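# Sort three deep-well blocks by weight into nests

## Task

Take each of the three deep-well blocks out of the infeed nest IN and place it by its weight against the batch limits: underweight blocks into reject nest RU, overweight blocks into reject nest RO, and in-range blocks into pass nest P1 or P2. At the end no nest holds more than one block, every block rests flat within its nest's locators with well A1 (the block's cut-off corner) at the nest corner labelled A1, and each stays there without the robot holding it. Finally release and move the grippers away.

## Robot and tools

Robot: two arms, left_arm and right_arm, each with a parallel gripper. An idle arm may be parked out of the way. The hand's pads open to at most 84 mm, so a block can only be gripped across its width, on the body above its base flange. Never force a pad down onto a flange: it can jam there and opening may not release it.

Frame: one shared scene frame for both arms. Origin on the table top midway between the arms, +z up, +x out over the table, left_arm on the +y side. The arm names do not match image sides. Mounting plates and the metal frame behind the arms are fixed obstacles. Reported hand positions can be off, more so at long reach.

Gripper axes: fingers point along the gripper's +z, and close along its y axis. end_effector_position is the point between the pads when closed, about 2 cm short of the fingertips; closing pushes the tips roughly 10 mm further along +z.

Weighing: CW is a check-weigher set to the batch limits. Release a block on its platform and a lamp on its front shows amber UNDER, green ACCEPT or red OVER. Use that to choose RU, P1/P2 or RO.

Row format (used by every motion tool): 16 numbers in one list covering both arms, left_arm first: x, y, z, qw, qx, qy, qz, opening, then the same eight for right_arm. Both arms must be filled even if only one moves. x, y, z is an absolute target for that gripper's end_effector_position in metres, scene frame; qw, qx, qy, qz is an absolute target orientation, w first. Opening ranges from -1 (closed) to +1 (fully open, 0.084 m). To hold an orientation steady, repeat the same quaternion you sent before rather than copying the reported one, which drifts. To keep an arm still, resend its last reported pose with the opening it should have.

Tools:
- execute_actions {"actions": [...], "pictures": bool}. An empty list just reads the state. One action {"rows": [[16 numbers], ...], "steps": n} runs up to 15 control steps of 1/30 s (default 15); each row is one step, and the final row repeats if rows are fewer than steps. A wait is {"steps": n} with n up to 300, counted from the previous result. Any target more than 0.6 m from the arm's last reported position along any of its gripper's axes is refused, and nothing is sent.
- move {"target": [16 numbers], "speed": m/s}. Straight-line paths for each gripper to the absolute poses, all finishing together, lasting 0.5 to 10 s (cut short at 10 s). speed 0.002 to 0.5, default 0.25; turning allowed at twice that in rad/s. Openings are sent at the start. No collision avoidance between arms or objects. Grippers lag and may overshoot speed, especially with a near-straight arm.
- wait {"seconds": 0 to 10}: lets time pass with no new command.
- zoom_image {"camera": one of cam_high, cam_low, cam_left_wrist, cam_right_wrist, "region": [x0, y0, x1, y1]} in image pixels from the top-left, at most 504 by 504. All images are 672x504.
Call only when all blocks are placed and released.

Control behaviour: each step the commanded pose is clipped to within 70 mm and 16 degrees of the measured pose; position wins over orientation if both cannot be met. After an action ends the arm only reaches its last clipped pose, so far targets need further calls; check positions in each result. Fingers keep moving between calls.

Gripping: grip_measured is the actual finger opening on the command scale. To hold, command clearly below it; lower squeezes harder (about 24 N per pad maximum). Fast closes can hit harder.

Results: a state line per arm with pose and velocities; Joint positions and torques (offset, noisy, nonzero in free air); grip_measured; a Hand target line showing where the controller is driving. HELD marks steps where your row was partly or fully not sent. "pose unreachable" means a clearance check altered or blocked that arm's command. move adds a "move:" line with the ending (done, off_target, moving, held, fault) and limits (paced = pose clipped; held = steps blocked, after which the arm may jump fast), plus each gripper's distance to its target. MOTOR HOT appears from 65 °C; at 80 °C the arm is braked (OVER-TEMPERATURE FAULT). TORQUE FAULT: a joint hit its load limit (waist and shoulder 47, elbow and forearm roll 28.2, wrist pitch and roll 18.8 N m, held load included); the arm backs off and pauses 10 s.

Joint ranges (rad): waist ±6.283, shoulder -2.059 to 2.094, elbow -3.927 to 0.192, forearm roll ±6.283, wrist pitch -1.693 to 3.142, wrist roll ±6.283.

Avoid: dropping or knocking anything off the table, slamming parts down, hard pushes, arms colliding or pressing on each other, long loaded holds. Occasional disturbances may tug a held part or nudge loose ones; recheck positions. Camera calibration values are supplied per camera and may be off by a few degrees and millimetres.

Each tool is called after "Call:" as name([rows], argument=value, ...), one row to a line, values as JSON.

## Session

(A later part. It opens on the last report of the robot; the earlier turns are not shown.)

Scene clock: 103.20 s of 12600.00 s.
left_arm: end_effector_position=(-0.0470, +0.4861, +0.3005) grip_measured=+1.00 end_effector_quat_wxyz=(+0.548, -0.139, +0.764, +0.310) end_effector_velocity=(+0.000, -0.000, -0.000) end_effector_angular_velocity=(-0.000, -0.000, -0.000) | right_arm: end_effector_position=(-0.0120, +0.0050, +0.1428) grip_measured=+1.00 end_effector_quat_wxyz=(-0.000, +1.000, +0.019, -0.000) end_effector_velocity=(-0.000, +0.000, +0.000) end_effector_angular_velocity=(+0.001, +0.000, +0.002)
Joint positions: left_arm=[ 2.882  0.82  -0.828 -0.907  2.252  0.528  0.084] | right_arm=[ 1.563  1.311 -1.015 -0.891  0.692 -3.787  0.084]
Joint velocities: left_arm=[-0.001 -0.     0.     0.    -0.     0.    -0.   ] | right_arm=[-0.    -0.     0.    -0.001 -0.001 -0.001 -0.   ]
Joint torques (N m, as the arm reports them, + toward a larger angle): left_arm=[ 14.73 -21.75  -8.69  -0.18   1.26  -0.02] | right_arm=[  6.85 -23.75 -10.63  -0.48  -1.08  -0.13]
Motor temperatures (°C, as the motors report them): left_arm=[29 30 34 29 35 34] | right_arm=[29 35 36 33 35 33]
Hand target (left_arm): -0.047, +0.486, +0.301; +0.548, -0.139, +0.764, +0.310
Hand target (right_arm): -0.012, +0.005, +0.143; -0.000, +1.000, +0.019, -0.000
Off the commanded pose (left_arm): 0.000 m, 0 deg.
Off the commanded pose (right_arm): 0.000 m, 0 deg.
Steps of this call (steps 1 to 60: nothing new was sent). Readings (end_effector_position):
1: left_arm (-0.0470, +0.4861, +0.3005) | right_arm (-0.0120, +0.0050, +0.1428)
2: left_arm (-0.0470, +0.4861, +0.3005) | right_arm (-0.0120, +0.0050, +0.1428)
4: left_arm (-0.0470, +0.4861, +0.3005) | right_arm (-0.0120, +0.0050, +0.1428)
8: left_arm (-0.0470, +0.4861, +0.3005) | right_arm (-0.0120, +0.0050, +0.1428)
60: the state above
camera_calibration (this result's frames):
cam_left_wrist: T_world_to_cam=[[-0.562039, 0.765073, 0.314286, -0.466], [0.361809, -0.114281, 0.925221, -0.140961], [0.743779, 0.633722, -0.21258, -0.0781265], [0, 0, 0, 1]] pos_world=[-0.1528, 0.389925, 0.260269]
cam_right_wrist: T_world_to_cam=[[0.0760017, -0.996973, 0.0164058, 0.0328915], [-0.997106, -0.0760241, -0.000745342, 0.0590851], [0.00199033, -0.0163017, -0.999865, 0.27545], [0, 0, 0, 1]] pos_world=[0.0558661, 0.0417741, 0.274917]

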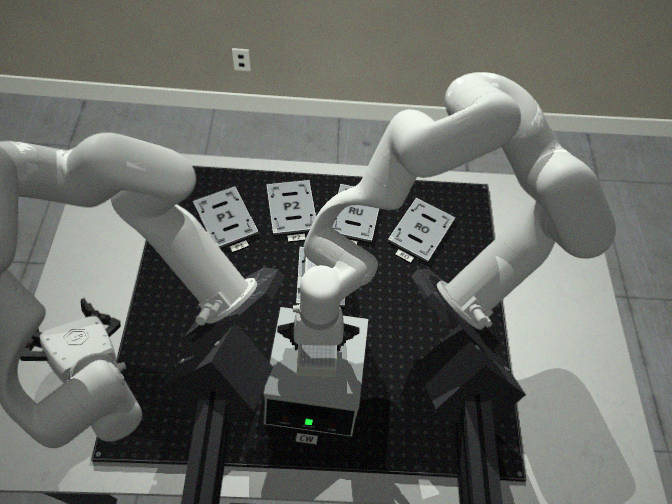

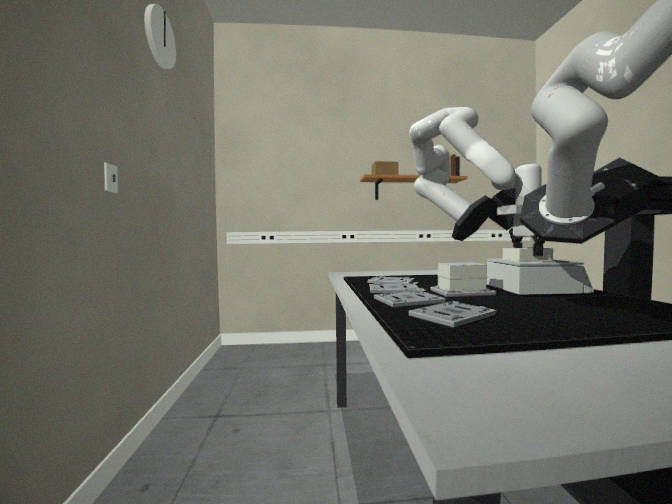

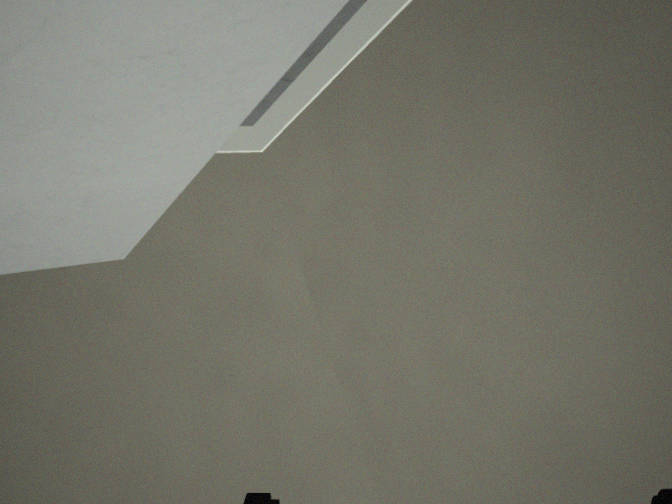

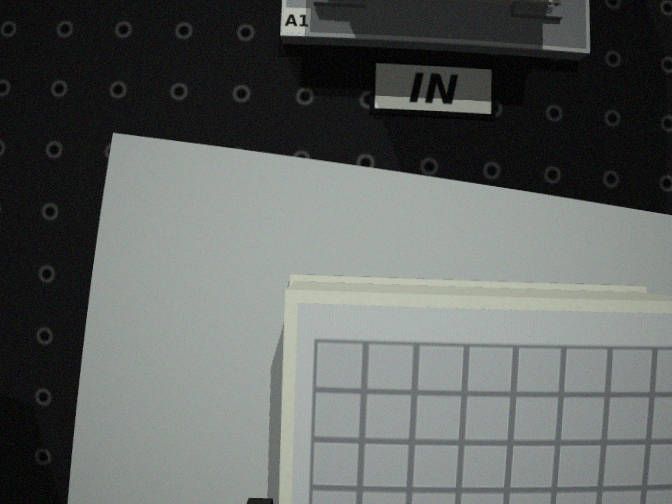

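Call:
move(target=[-0.0470,0.4861,0.3005,0.548,-0.139,0.764,0.310,1,-0.012,0.005,0.1428,0,0.9998,0.019,0,0.2], speed=0.004)

Call:
move(target=[-0.0470,0.4861,0.3005,0.548,-0.139,0.764,0.310,1,-0.012,0.005,0.17,0,0.9998,0.019,0,0.2], speed=0.04)

Call:
move(target=[-0.0470,0.4861,0.3005,0.548,-0.139,0.764,0.310,1,0.4311,0.0952,0.17,0,0.9937,0.1123,0,0.2], speed=0.13)

Call:
move(target=[-0.0470,0.4861,0.3005,0.548,-0.139,0.764,0.310,1,0.4311,0.0952,0.135,0,0.9937,0.1123,0,0.2], speed=0.04)

Scene clock: 122.63 s of 12600.00 s.
left_arm: end_effector_position=(-0.0470, +0.4861, +0.3005) grip_measured=+1.00 end_effector_quat_wxyz=(+0.548, -0.139, +0.764, +0.310) end_effector_velocity=(+0.000, -0.000, -0.000) end_effector_angular_velocity=(-0.001, -0.000, -0.001) | right_arm: end_effector_position=(-0.0120, +0.0052, +0.1429) grip_measured=+0.97 end_effector_quat_wxyz=(-0.000, +1.000, +0.019, -0.000) end_effector_velocity=(+0.000, -0.000, -0.000) end_effector_angular_velocity=(-0.001, +0.000, +0.001)
Joint positions: left_arm=[ 2.882  0.82  -0.828 -0.907  2.252  0.528  0.084] | right_arm=[ 1.563  1.311 -1.015 -0.891  0.692 -3.787  0.083]
Joint velocities: left_arm=[-0.001  0.     0.    -0.    -0.001  0.    -0.   ] | right_arm=[-0.001 -0.     0.     0.     0.    -0.002  0.   ]
Joint torques (N m, as the arm reports them, + toward a larger angle): left_arm=[ 14.46 -21.56  -8.64  -0.12   1.18   0.03] | right_arm=[  6.81 -22.33  -9.71  -0.41  -1.08   0.15]
Motor temperatures (°C, as the motors report them): left_arm=[29 30 34 29 35 34] | right_arm=[29 35 36 33 35 33]
Hand target (left_arm): -0.047, +0.486, +0.301; +0.548, -0.139, +0.764, +0.310
Hand target (right_arm): -0.012, +0.005, +0.143; +0.000, +1.000, +0.019, +0.000
Off the commanded pose (left_arm): 0.000 m, 0 deg.
Off the commanded pose (right_arm): 0.000 m, 0 deg.
After step 90, 15.73 s passed at rest.
move: done
camera_calibration (this result's frames):
cam_left_wrist: T_world_to_cam=[[-0.562039, 0.765073, 0.314286, -0.466], [0.361809, -0.114281, 0.925221, -0.140961], [0.743778, 0.633722, -0.21258, -0.0781265], [0, 0, 0, 1]] pos_world=[-0.1528, 0.389925, 0.260269]
cam_right_wrist: T_world_to_cam=[[0.0758485, -0.996991, 0.0160276, 0.0331177], [-0.997118, -0.0758692, -0.000685683, 0.05911], [0.00189962, -0.0159294, -0.999871, 0.275573], [0, 0, 0, 1]] pos_world=[0.0559042, 0.0418924, 0.275047]

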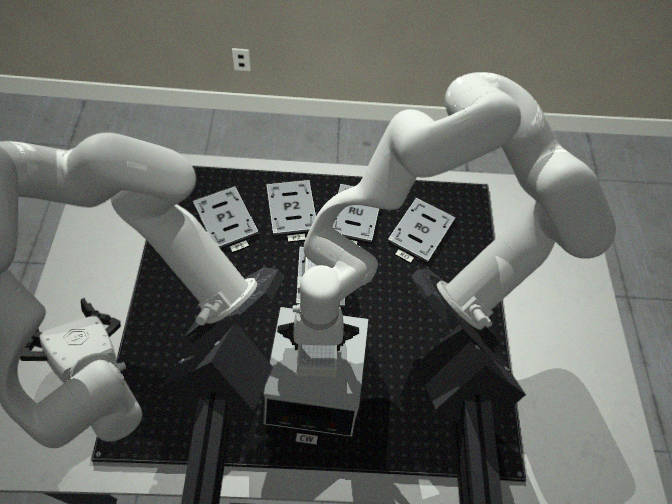

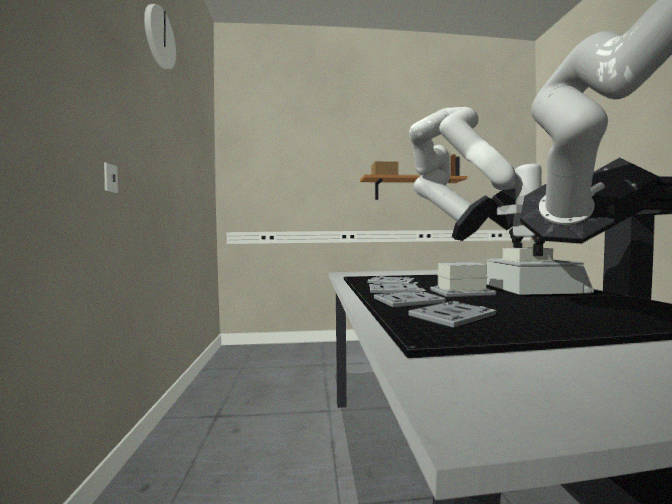

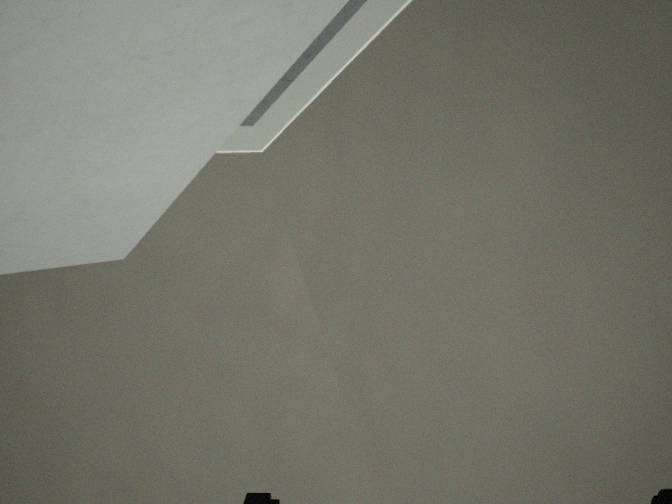

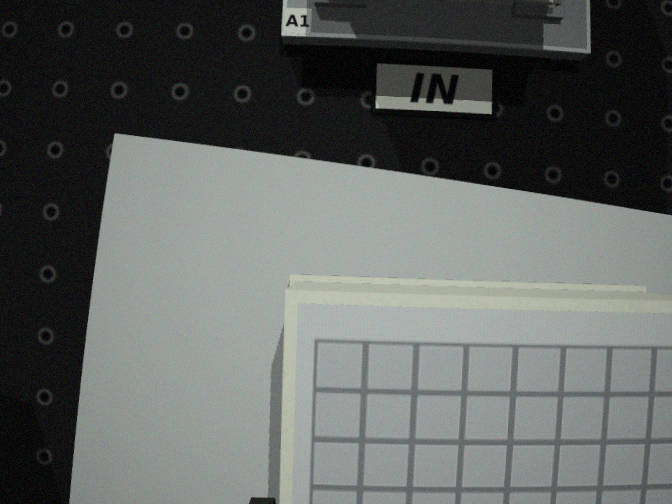

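Scene clock: 123.67 s of 12600.00 s.
left_arm: end_effector_position=(-0.0470, +0.4861, +0.3005) grip_measured=+1.00 end_effector_quat_wxyz=(+0.548, -0.139, +0.764, +0.310) end_effector_velocity=(+0.000, +0.000, +0.000) end_effector_angular_velocity=(+0.001, -0.002, -0.001) | right_arm: end_effector_position=(-0.0121, +0.0048, +0.1698) grip_measured=+0.97 end_effector_quat_wxyz=(+0.000, +1.000, +0.019, -0.000) end_effector_velocity=(+0.000, -0.001, +0.001) end_effector_angular_velocity=(-0.004, -0.000, -0.001)
Joint positions: left_arm=[ 2.882  0.82  -0.828 -0.907  2.252  0.528  0.084] | right_arm=[ 1.624  1.247 -0.993 -0.781  0.709 -3.854  0.083]
Joint velocities: left_arm=[-0.001 -0.     0.     0.001  0.002  0.    -0.   ] | right_arm=[ 0.004 -0.004  0.002  0.011  0.004 -0.006  0.   ]
Joint torques (N m, as the arm reports them, + toward a larger angle): left_arm=[ 14.55 -21.48  -8.64  -0.18   1.26   0.13] | right_arm=[  6.93 -24.7  -11.87  -0.82  -1.51  -0.11]
Motor temperatures (°C, as the motors report them): left_arm=[29 30 34 29 35 34] | right_arm=[29 35 36 33 35 33]
Hand target (left_arm): -0.047, +0.486, +0.301; +0.548, -0.139, +0.764, +0.310
Hand target (right_arm): -0.012, +0.005, +0.170; +0.000, +1.000, +0.019, -0.000
Off the commanded pose (left_arm): 0.000 m, 0 deg.
Off the commanded pose (right_arm): 0.000 m, 0 deg.
move: done
camera_calibration (this result's frames):
cam_left_wrist: T_world_to_cam=[[-0.562039, 0.765073, 0.314286, -0.466], [0.361809, -0.114281, 0.925221, -0.140961], [0.743779, 0.633722, -0.21258, -0.0781263], [0, 0, 0, 1]] pos_world=[-0.1528, 0.389925, 0.260269]
cam_right_wrist: T_world_to_cam=[[0.0761778, -0.996955, 0.0166837, 0.032231], [-0.997093, -0.0761976, -0.000554478, 0.0589839], [0.00182404, -0.0165929, -0.999861, 0.3024], [0, 0, 0, 1]] pos_world=[0.0558055, 0.041645, 0.301853]

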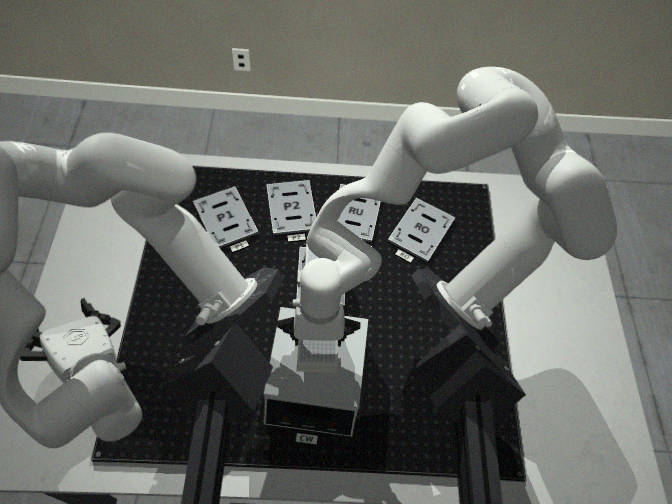

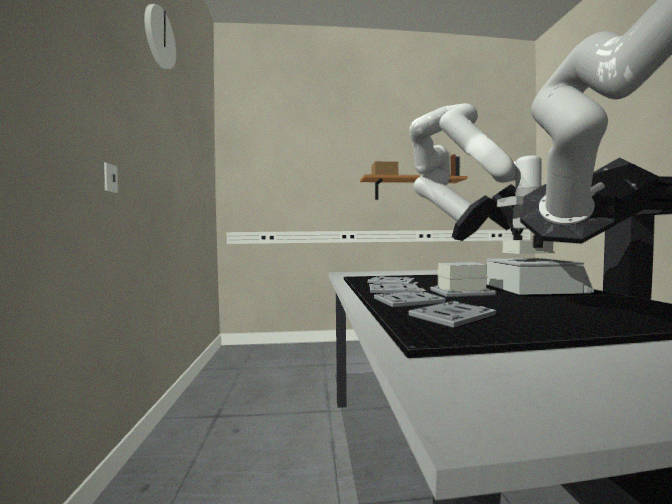

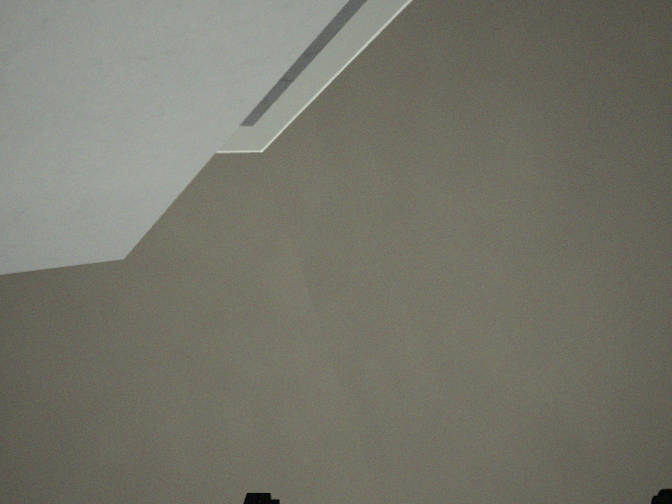

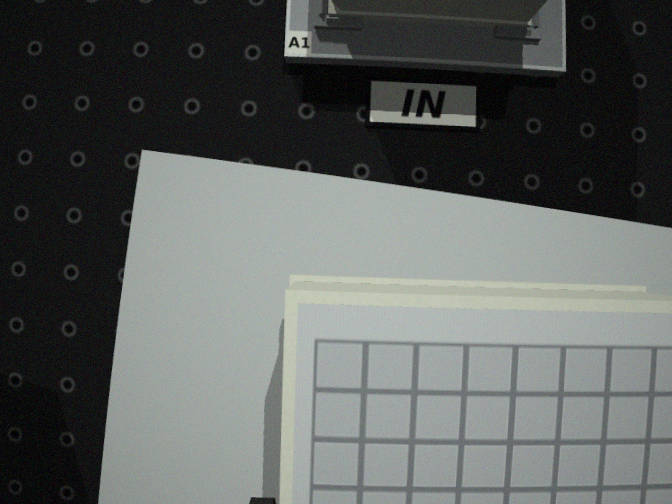

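Scene clock: 127.63 s of 12600.00 s.
left_arm: end_effector_position=(-0.0470, +0.4861, +0.3005) grip_measured=+1.00 end_effector_quat_wxyz=(+0.548, -0.139, +0.764, +0.310) end_effector_velocity=(-0.000, -0.000, +0.001) end_effector_angular_velocity=(+0.001, -0.001, +0.001) | right_arm: end_effector_position=(+0.4314, +0.0934, +0.1695) grip_measured=+0.97 end_effector_quat_wxyz=(+0.001, +0.994, +0.112, +0.000) end_effector_velocity=(+0.005, +0.001, +0.001) end_effector_angular_velocity=(+0.002, -0.001, -0.004)
Joint positions: left_arm=[ 2.882  0.82  -0.828 -0.907  2.252  0.528  0.084] | right_arm=[ 0.879  1.046 -1.583 -1.04   1.106 -4.862  0.083]
Joint velocities: left_arm=[ 0.001 -0.    -0.     0.001  0.001 -0.    -0.   ] | right_arm=[-0.002  0.004 -0.016  0.003  0.004 -0.008 -0.   ]
Joint torques (N m, as the arm reports them, + toward a larger angle): left_arm=[ 14.56 -21.47  -8.47  -0.3    1.28   0.12] | right_arm=[ 18.1  -22.72 -10.23  -0.66  -1.46  -0.11]
Motor temperatures (°C, as the motors report them): left_arm=[29 30 34 29 35 34] | right_arm=[29 35 36 33 35 33]
Hand target (left_arm): -0.047, +0.486, +0.301; +0.548, -0.139, +0.764, +0.310
Hand target (right_arm): +0.432, +0.094, +0.170; +0.001, +0.994, +0.112, +0.000
Off the commanded pose (left_arm): 0.000 m, 0 deg.
Off the commanded pose (right_arm): 0.002 m, 0 deg.
move: done
camera_calibration (this result's frames):
cam_left_wrist: T_world_to_cam=[[-0.562039, 0.765073, 0.314286, -0.466], [0.361809, -0.114281, 0.925221, -0.140961], [0.743778, 0.633722, -0.21258, -0.0781265], [0, 0, 0, 1]] pos_world=[-0.1528, 0.389925, 0.260269]
cam_right_wrist: T_world_to_cam=[[0.259214, -0.96563, 0.0191671, 0.0044684], [-0.965805, -0.25927, -0.00043717, 0.511557], [0.00539159, -0.0183983, -0.999816, 0.301425], [0, 0, 0, 1]] pos_world=[0.49128, 0.142492, 0.301508]

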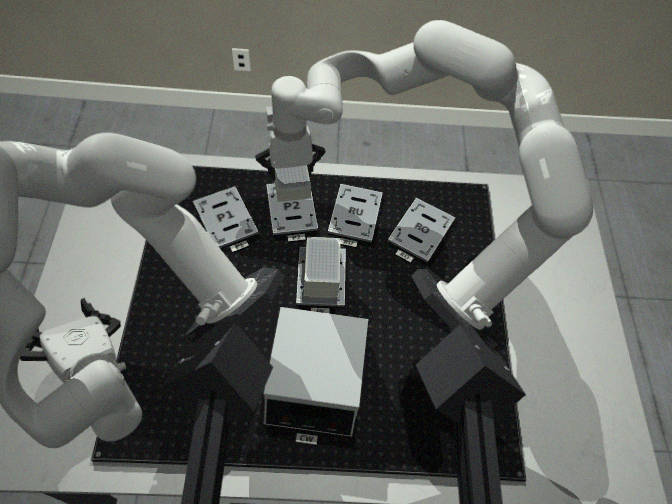

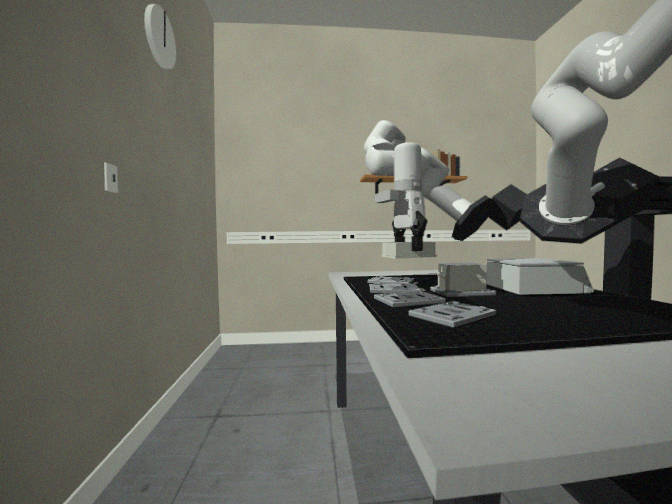

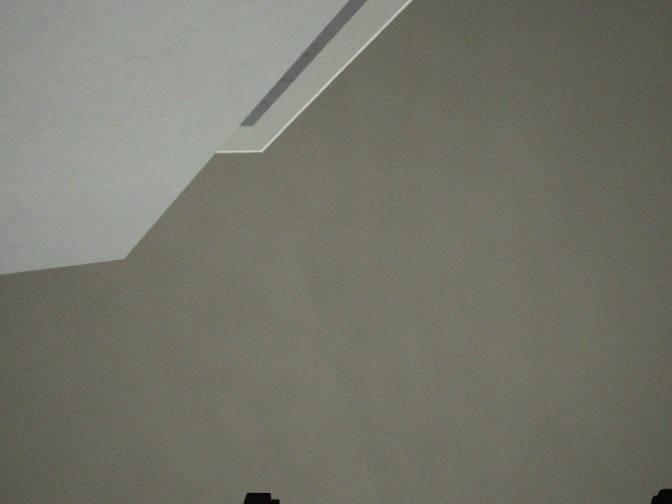

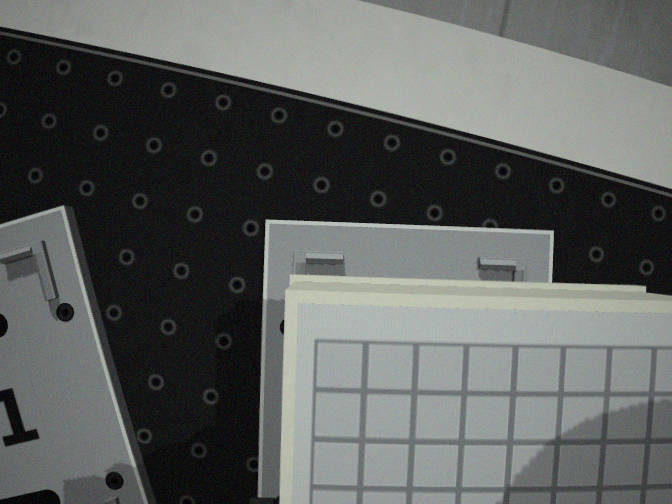

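Scene clock: 128.87 s of 12600.00 s.
left_arm: end_effector_position=(-0.0470, +0.4861, +0.3005) grip_measured=+1.00 end_effector_quat_wxyz=(+0.548, -0.139, +0.764, +0.310) end_effector_velocity=(+0.000, +0.000, -0.000) end_effector_angular_velocity=(+0.000, -0.002, -0.000) | right_arm: end_effector_position=(+0.4312, +0.0952, +0.1353) grip_measured=+0.97 end_effector_quat_wxyz=(-0.000, +0.994, +0.112, +0.000) end_effector_velocity=(+0.001, +0.001, -0.001) end_effector_angular_velocity=(+0.002, -0.003, -0.001)
Joint positions: left_arm=[ 2.882  0.82  -0.828 -0.907  2.252  0.528  0.084] | right_arm=[ 0.827  1.098 -1.604 -1.092  1.065 -4.847  0.083]
Joint velocities: left_arm=[-0.002  0.     0.    -0.     0.001 -0.    -0.   ] | right_arm=[-0.002  0.002 -0.003 -0.004 -0.002  0.001  0.   ]
Joint torques (N m, as the arm reports them, + toward a larger angle): left_arm=[ 14.83 -21.42  -8.45  -0.25   1.18   0.05] | right_arm=[ 18.73 -22.67  -9.5   -0.26  -1.32   0.02]
Motor temperatures (°C, as the motors report them): left_arm=[29 30 34 29 35 34] | right_arm=[29 35 36 33 35 33]
Hand target (left_arm): -0.047, +0.486, +0.301; +0.548, -0.139, +0.764, +0.310
Hand target (right_arm): +0.431, +0.095, +0.135; +0.000, +0.994, +0.112, +0.000
Off the commanded pose (left_arm): 0.000 m, 0 deg.
Off the commanded pose (right_arm): 0.000 m, 0 deg.
move: done
camera_calibration (this result's frames):
cam_left_wrist: T_world_to_cam=[[-0.562039, 0.765073, 0.314286, -0.466], [0.361809, -0.114281, 0.925221, -0.140961], [0.743778, 0.633722, -0.21258, -0.0781265], [0, 0, 0, 1]] pos_world=[-0.1528, 0.389925, 0.260269]
cam_right_wrist: T_world_to_cam=[[0.260001, -0.96547, 0.0163697, 0.00693572], [-0.965594, -0.260052, -0.00103982, 0.511868], [0.00526089, -0.0155361, -0.999865, 0.267015], [0, 0, 0, 1]] pos_world=[0.491049, 0.143957, 0.267398]

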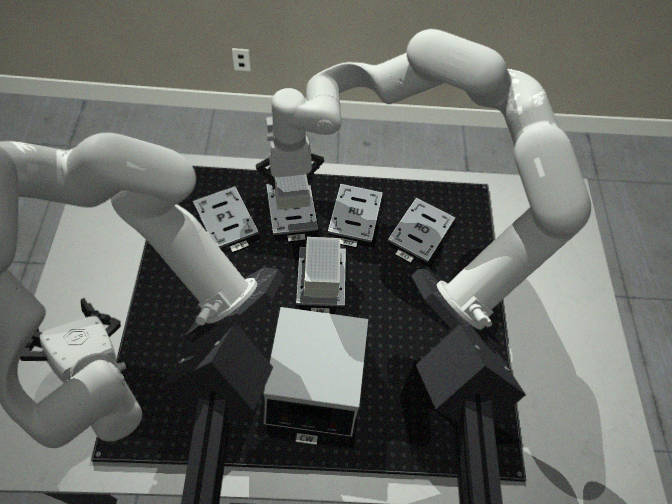

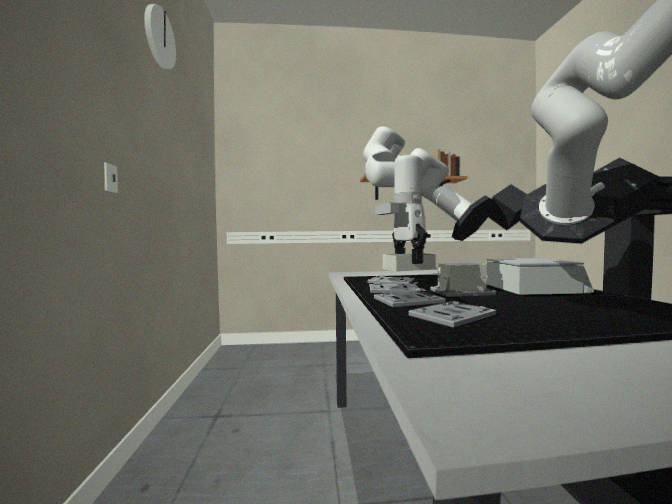

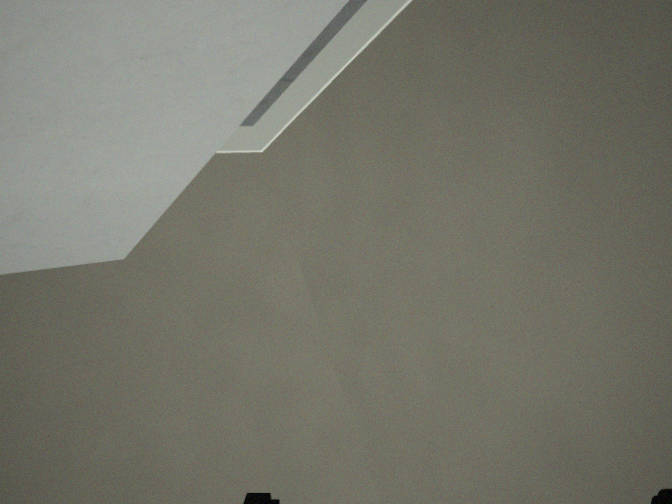

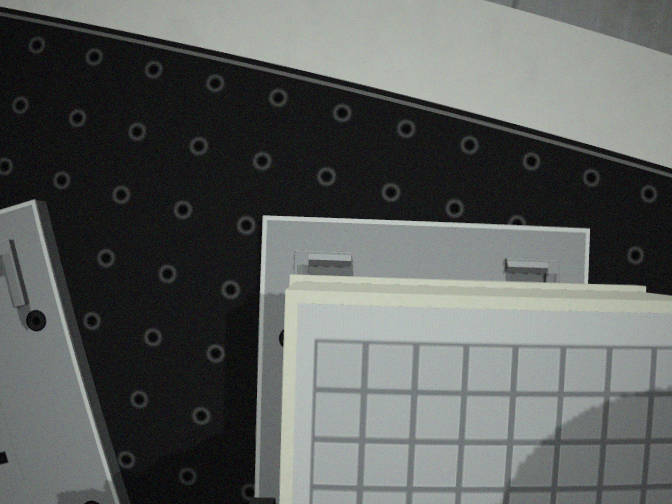

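Call:
move(target=[-0.0470,0.4861,0.3005,0.548,-0.139,0.764,0.310,1,0.4319,0.0937,0.068,0,0.9937,0.1123,0,0.2], speed=0.03)

Call:
zoom_image(camera="cam_right_wrist", region=[200,180,400,340])

Scene clock: 141.37 s of 12600.00 s.
left_arm: end_effector_position=(-0.0470, +0.4861, +0.3005) grip_measured=+1.00 end_effector_quat_wxyz=(+0.548, -0.139, +0.764, +0.310) end_effector_velocity=(+0.000, -0.000, -0.000) end_effector_angular_velocity=(-0.002, -0.000, -0.001) | right_arm: end_effector_position=(+0.4320, +0.0937, +0.0682) grip_measured=+0.97 end_effector_quat_wxyz=(+0.000, +0.994, +0.112, +0.000) end_effector_velocity=(+0.002, +0.000, -0.001) end_effector_angular_velocity=(+0.000, -0.002, -0.003)
Joint positions: left_arm=[ 2.882  0.82  -0.828 -0.907  2.252  0.528  0.084] | right_arm=[ 0.72   1.204 -1.667 -1.197  1.003 -4.825  0.083]
Joint velocities: left_arm=[-0.002 -0.    -0.     0.    -0.001 -0.     0.   ] | right_arm=[-0.003  0.002 -0.005 -0.003  0.     0.    -0.   ]
Joint torques (N m, as the arm reports them, + toward a larger angle): left_arm=[ 14.46 -21.41  -8.64  -0.14   1.3    0.08] | right_arm=[ 19.14 -22.71  -8.08  -1.    -1.47  -0.19]
Motor temperatures (°C, as the motors report them): left_arm=[29 30 34 29 35 34] | right_arm=[30 35 36 33 35 33]
Hand target (left_arm): -0.047, +0.486, +0.301; +0.548, -0.139, +0.764, +0.310
Hand target (right_arm): +0.432, +0.094, +0.068; +0.000, +0.994, +0.112, +0.000
Off the commanded pose (left_arm): 0.000 m, 0 deg.
Off the commanded pose (right_arm): 0.000 m, 0 deg.
After step 90, 6.93 s passed at rest.
move: done
camera_calibration (this result's frames):
cam_left_wrist: T_world_to_cam=[[-0.562039, 0.765073, 0.314286, -0.466], [0.361809, -0.114281, 0.925221, -0.140961], [0.743779, 0.633722, -0.21258, -0.0781265], [0, 0, 0, 1]] pos_world=[-0.1528, 0.389925, 0.260269]
cam_right_wrist: T_world_to_cam=[[0.260116, -0.965435, 0.0165897, 0.00626207], [-0.965563, -0.260167, -0.000970963, 0.512124], [0.0052535, -0.0157658, -0.999862, 0.199921], [0, 0, 0, 1]] pos_world=[0.491809, 0.142435, 0.200287]

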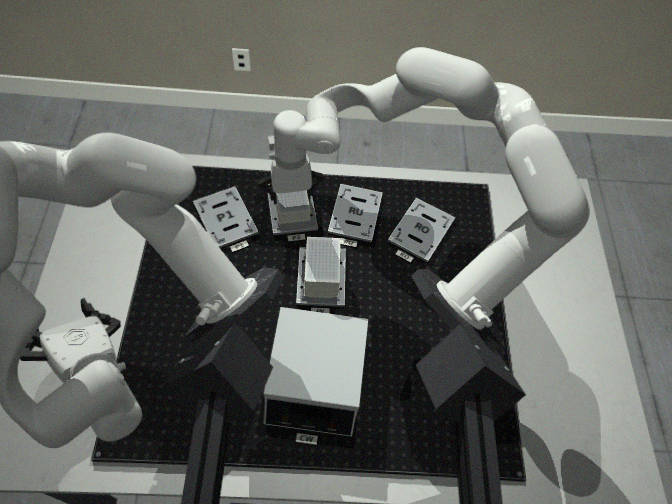

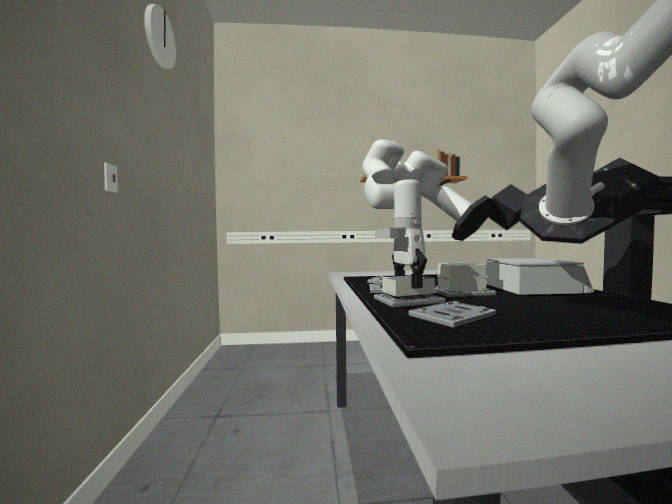

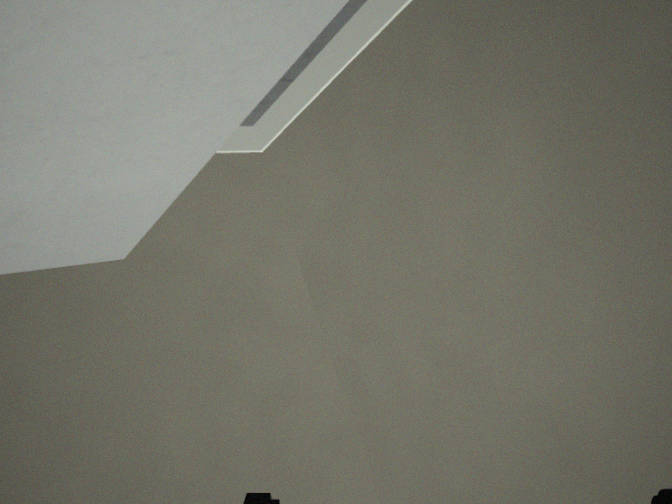

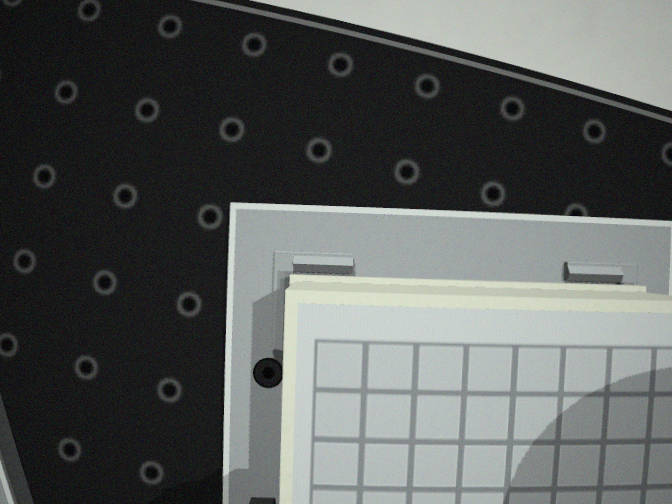

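Region (200, 180, 400, 340) of cam_right_wrist's 672x504 image, scaled by 2.520, with more detail than that image has; it fills the top 403 rows of this view, and the rest is white.

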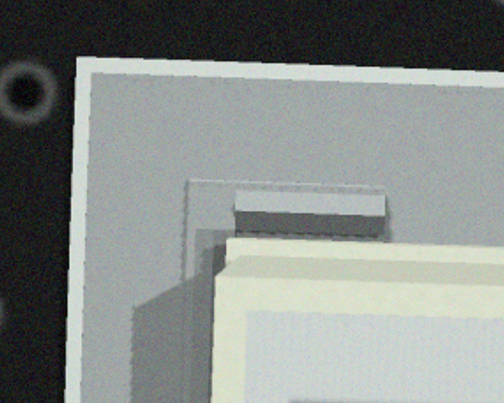

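Call:
move(target=[-0.0470,0.4861,0.3005,0.548,-0.139,0.764,0.310,1,0.4319,0.0937,0.0555,0,0.9937,0.1123,0,0.2], speed=0.005)

Scene clock: 161.60 s of 12600.00 s.
left_arm: end_effector_position=(-0.0470, +0.4861, +0.3005) grip_measured=+1.00 end_effector_quat_wxyz=(+0.548, -0.139, +0.764, +0.310) end_effector_velocity=(-0.000, -0.000, +0.000) end_effector_angular_velocity=(-0.000, +0.001, +0.001) | right_arm: end_effector_position=(+0.4319, +0.0937, +0.0556) grip_measured=+0.97 end_effector_quat_wxyz=(+0.000, +0.994, +0.112, -0.000) end_effector_velocity=(+0.000, +0.000, -0.001) end_effector_angular_velocity=(+0.001, -0.001, -0.001)
Joint positions: left_arm=[ 2.882  0.82  -0.828 -0.907  2.252  0.528  0.084] | right_arm=[ 0.701  1.227 -1.686 -1.216  0.993 -4.824  0.083]
Joint velocities: left_arm=[ 0.002 -0.     0.     0.    -0.001 -0.    -0.   ] | right_arm=[-0.001  0.002 -0.002 -0.002 -0.001  0.001 -0.   ]
Joint torques (N m, as the arm reports them, + toward a larger angle): left_arm=[ 14.62 -21.6   -8.46  -0.09   1.15   0.07] | right_arm=[ 19.34 -22.15  -7.68  -0.95  -1.11  -0.01]
Motor temperatures (°C, as the motors report them): left_arm=[29 30 34 29 35 34] | right_arm=[30 35 35 33 35 33]
Hand target (left_arm): -0.047, +0.486, +0.300; +0.548, -0.139, +0.764, +0.310
Hand target (right_arm): +0.432, +0.094, +0.055; +0.000, +0.994, +0.112, +0.000
Off the commanded pose (left_arm): 0.000 m, 0 deg.
Off the commanded pose (right_arm): 0.000 m, 0 deg.
After step 90, 14.53 s passed at rest.
move: done
camera_calibration (this result's frames):
cam_left_wrist: T_world_to_cam=[[-0.562039, 0.765073, 0.314286, -0.466], [0.361809, -0.114281, 0.925221, -0.140961], [0.743779, 0.633722, -0.21258, -0.0781265], [0, 0, 0, 1]] pos_world=[-0.1528, 0.389925, 0.260269]
cam_right_wrist: T_world_to_cam=[[0.260125, -0.965434, 0.016485, 0.0065096], [-0.965562, -0.260172, -0.000714181, 0.511986], [0.00497844, -0.0157316, -0.999864, 0.187441], [0, 0, 0, 1]] pos_world=[0.491728, 0.142438, 0.187674]

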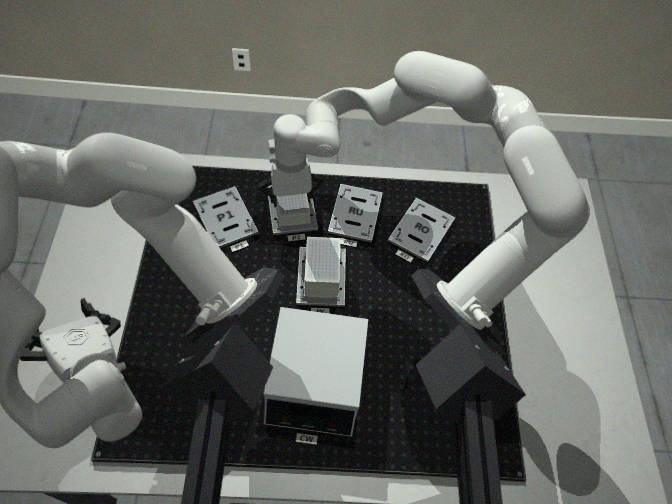

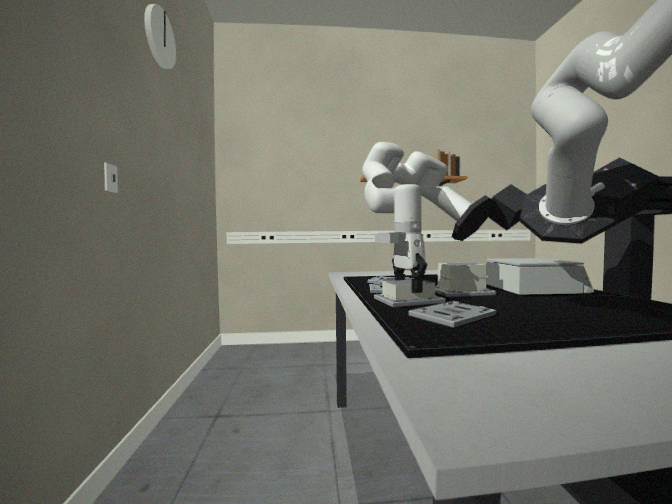

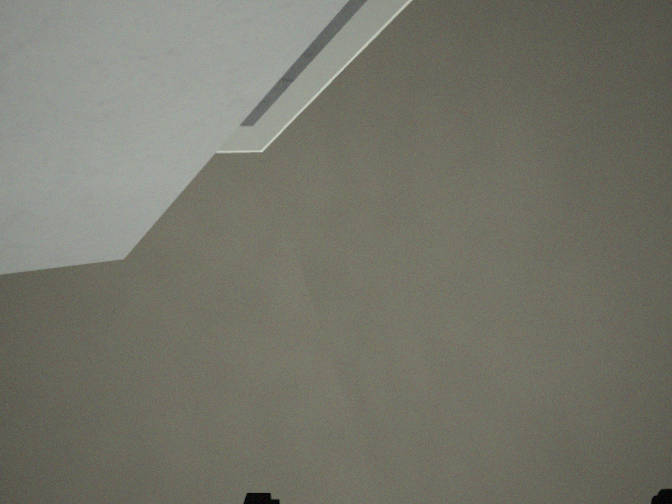

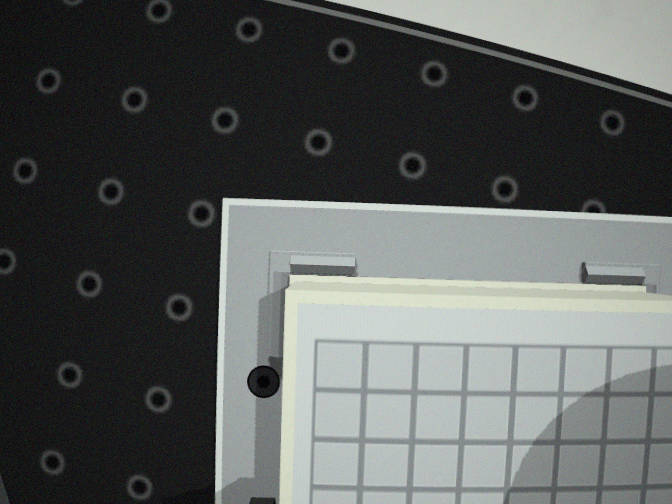

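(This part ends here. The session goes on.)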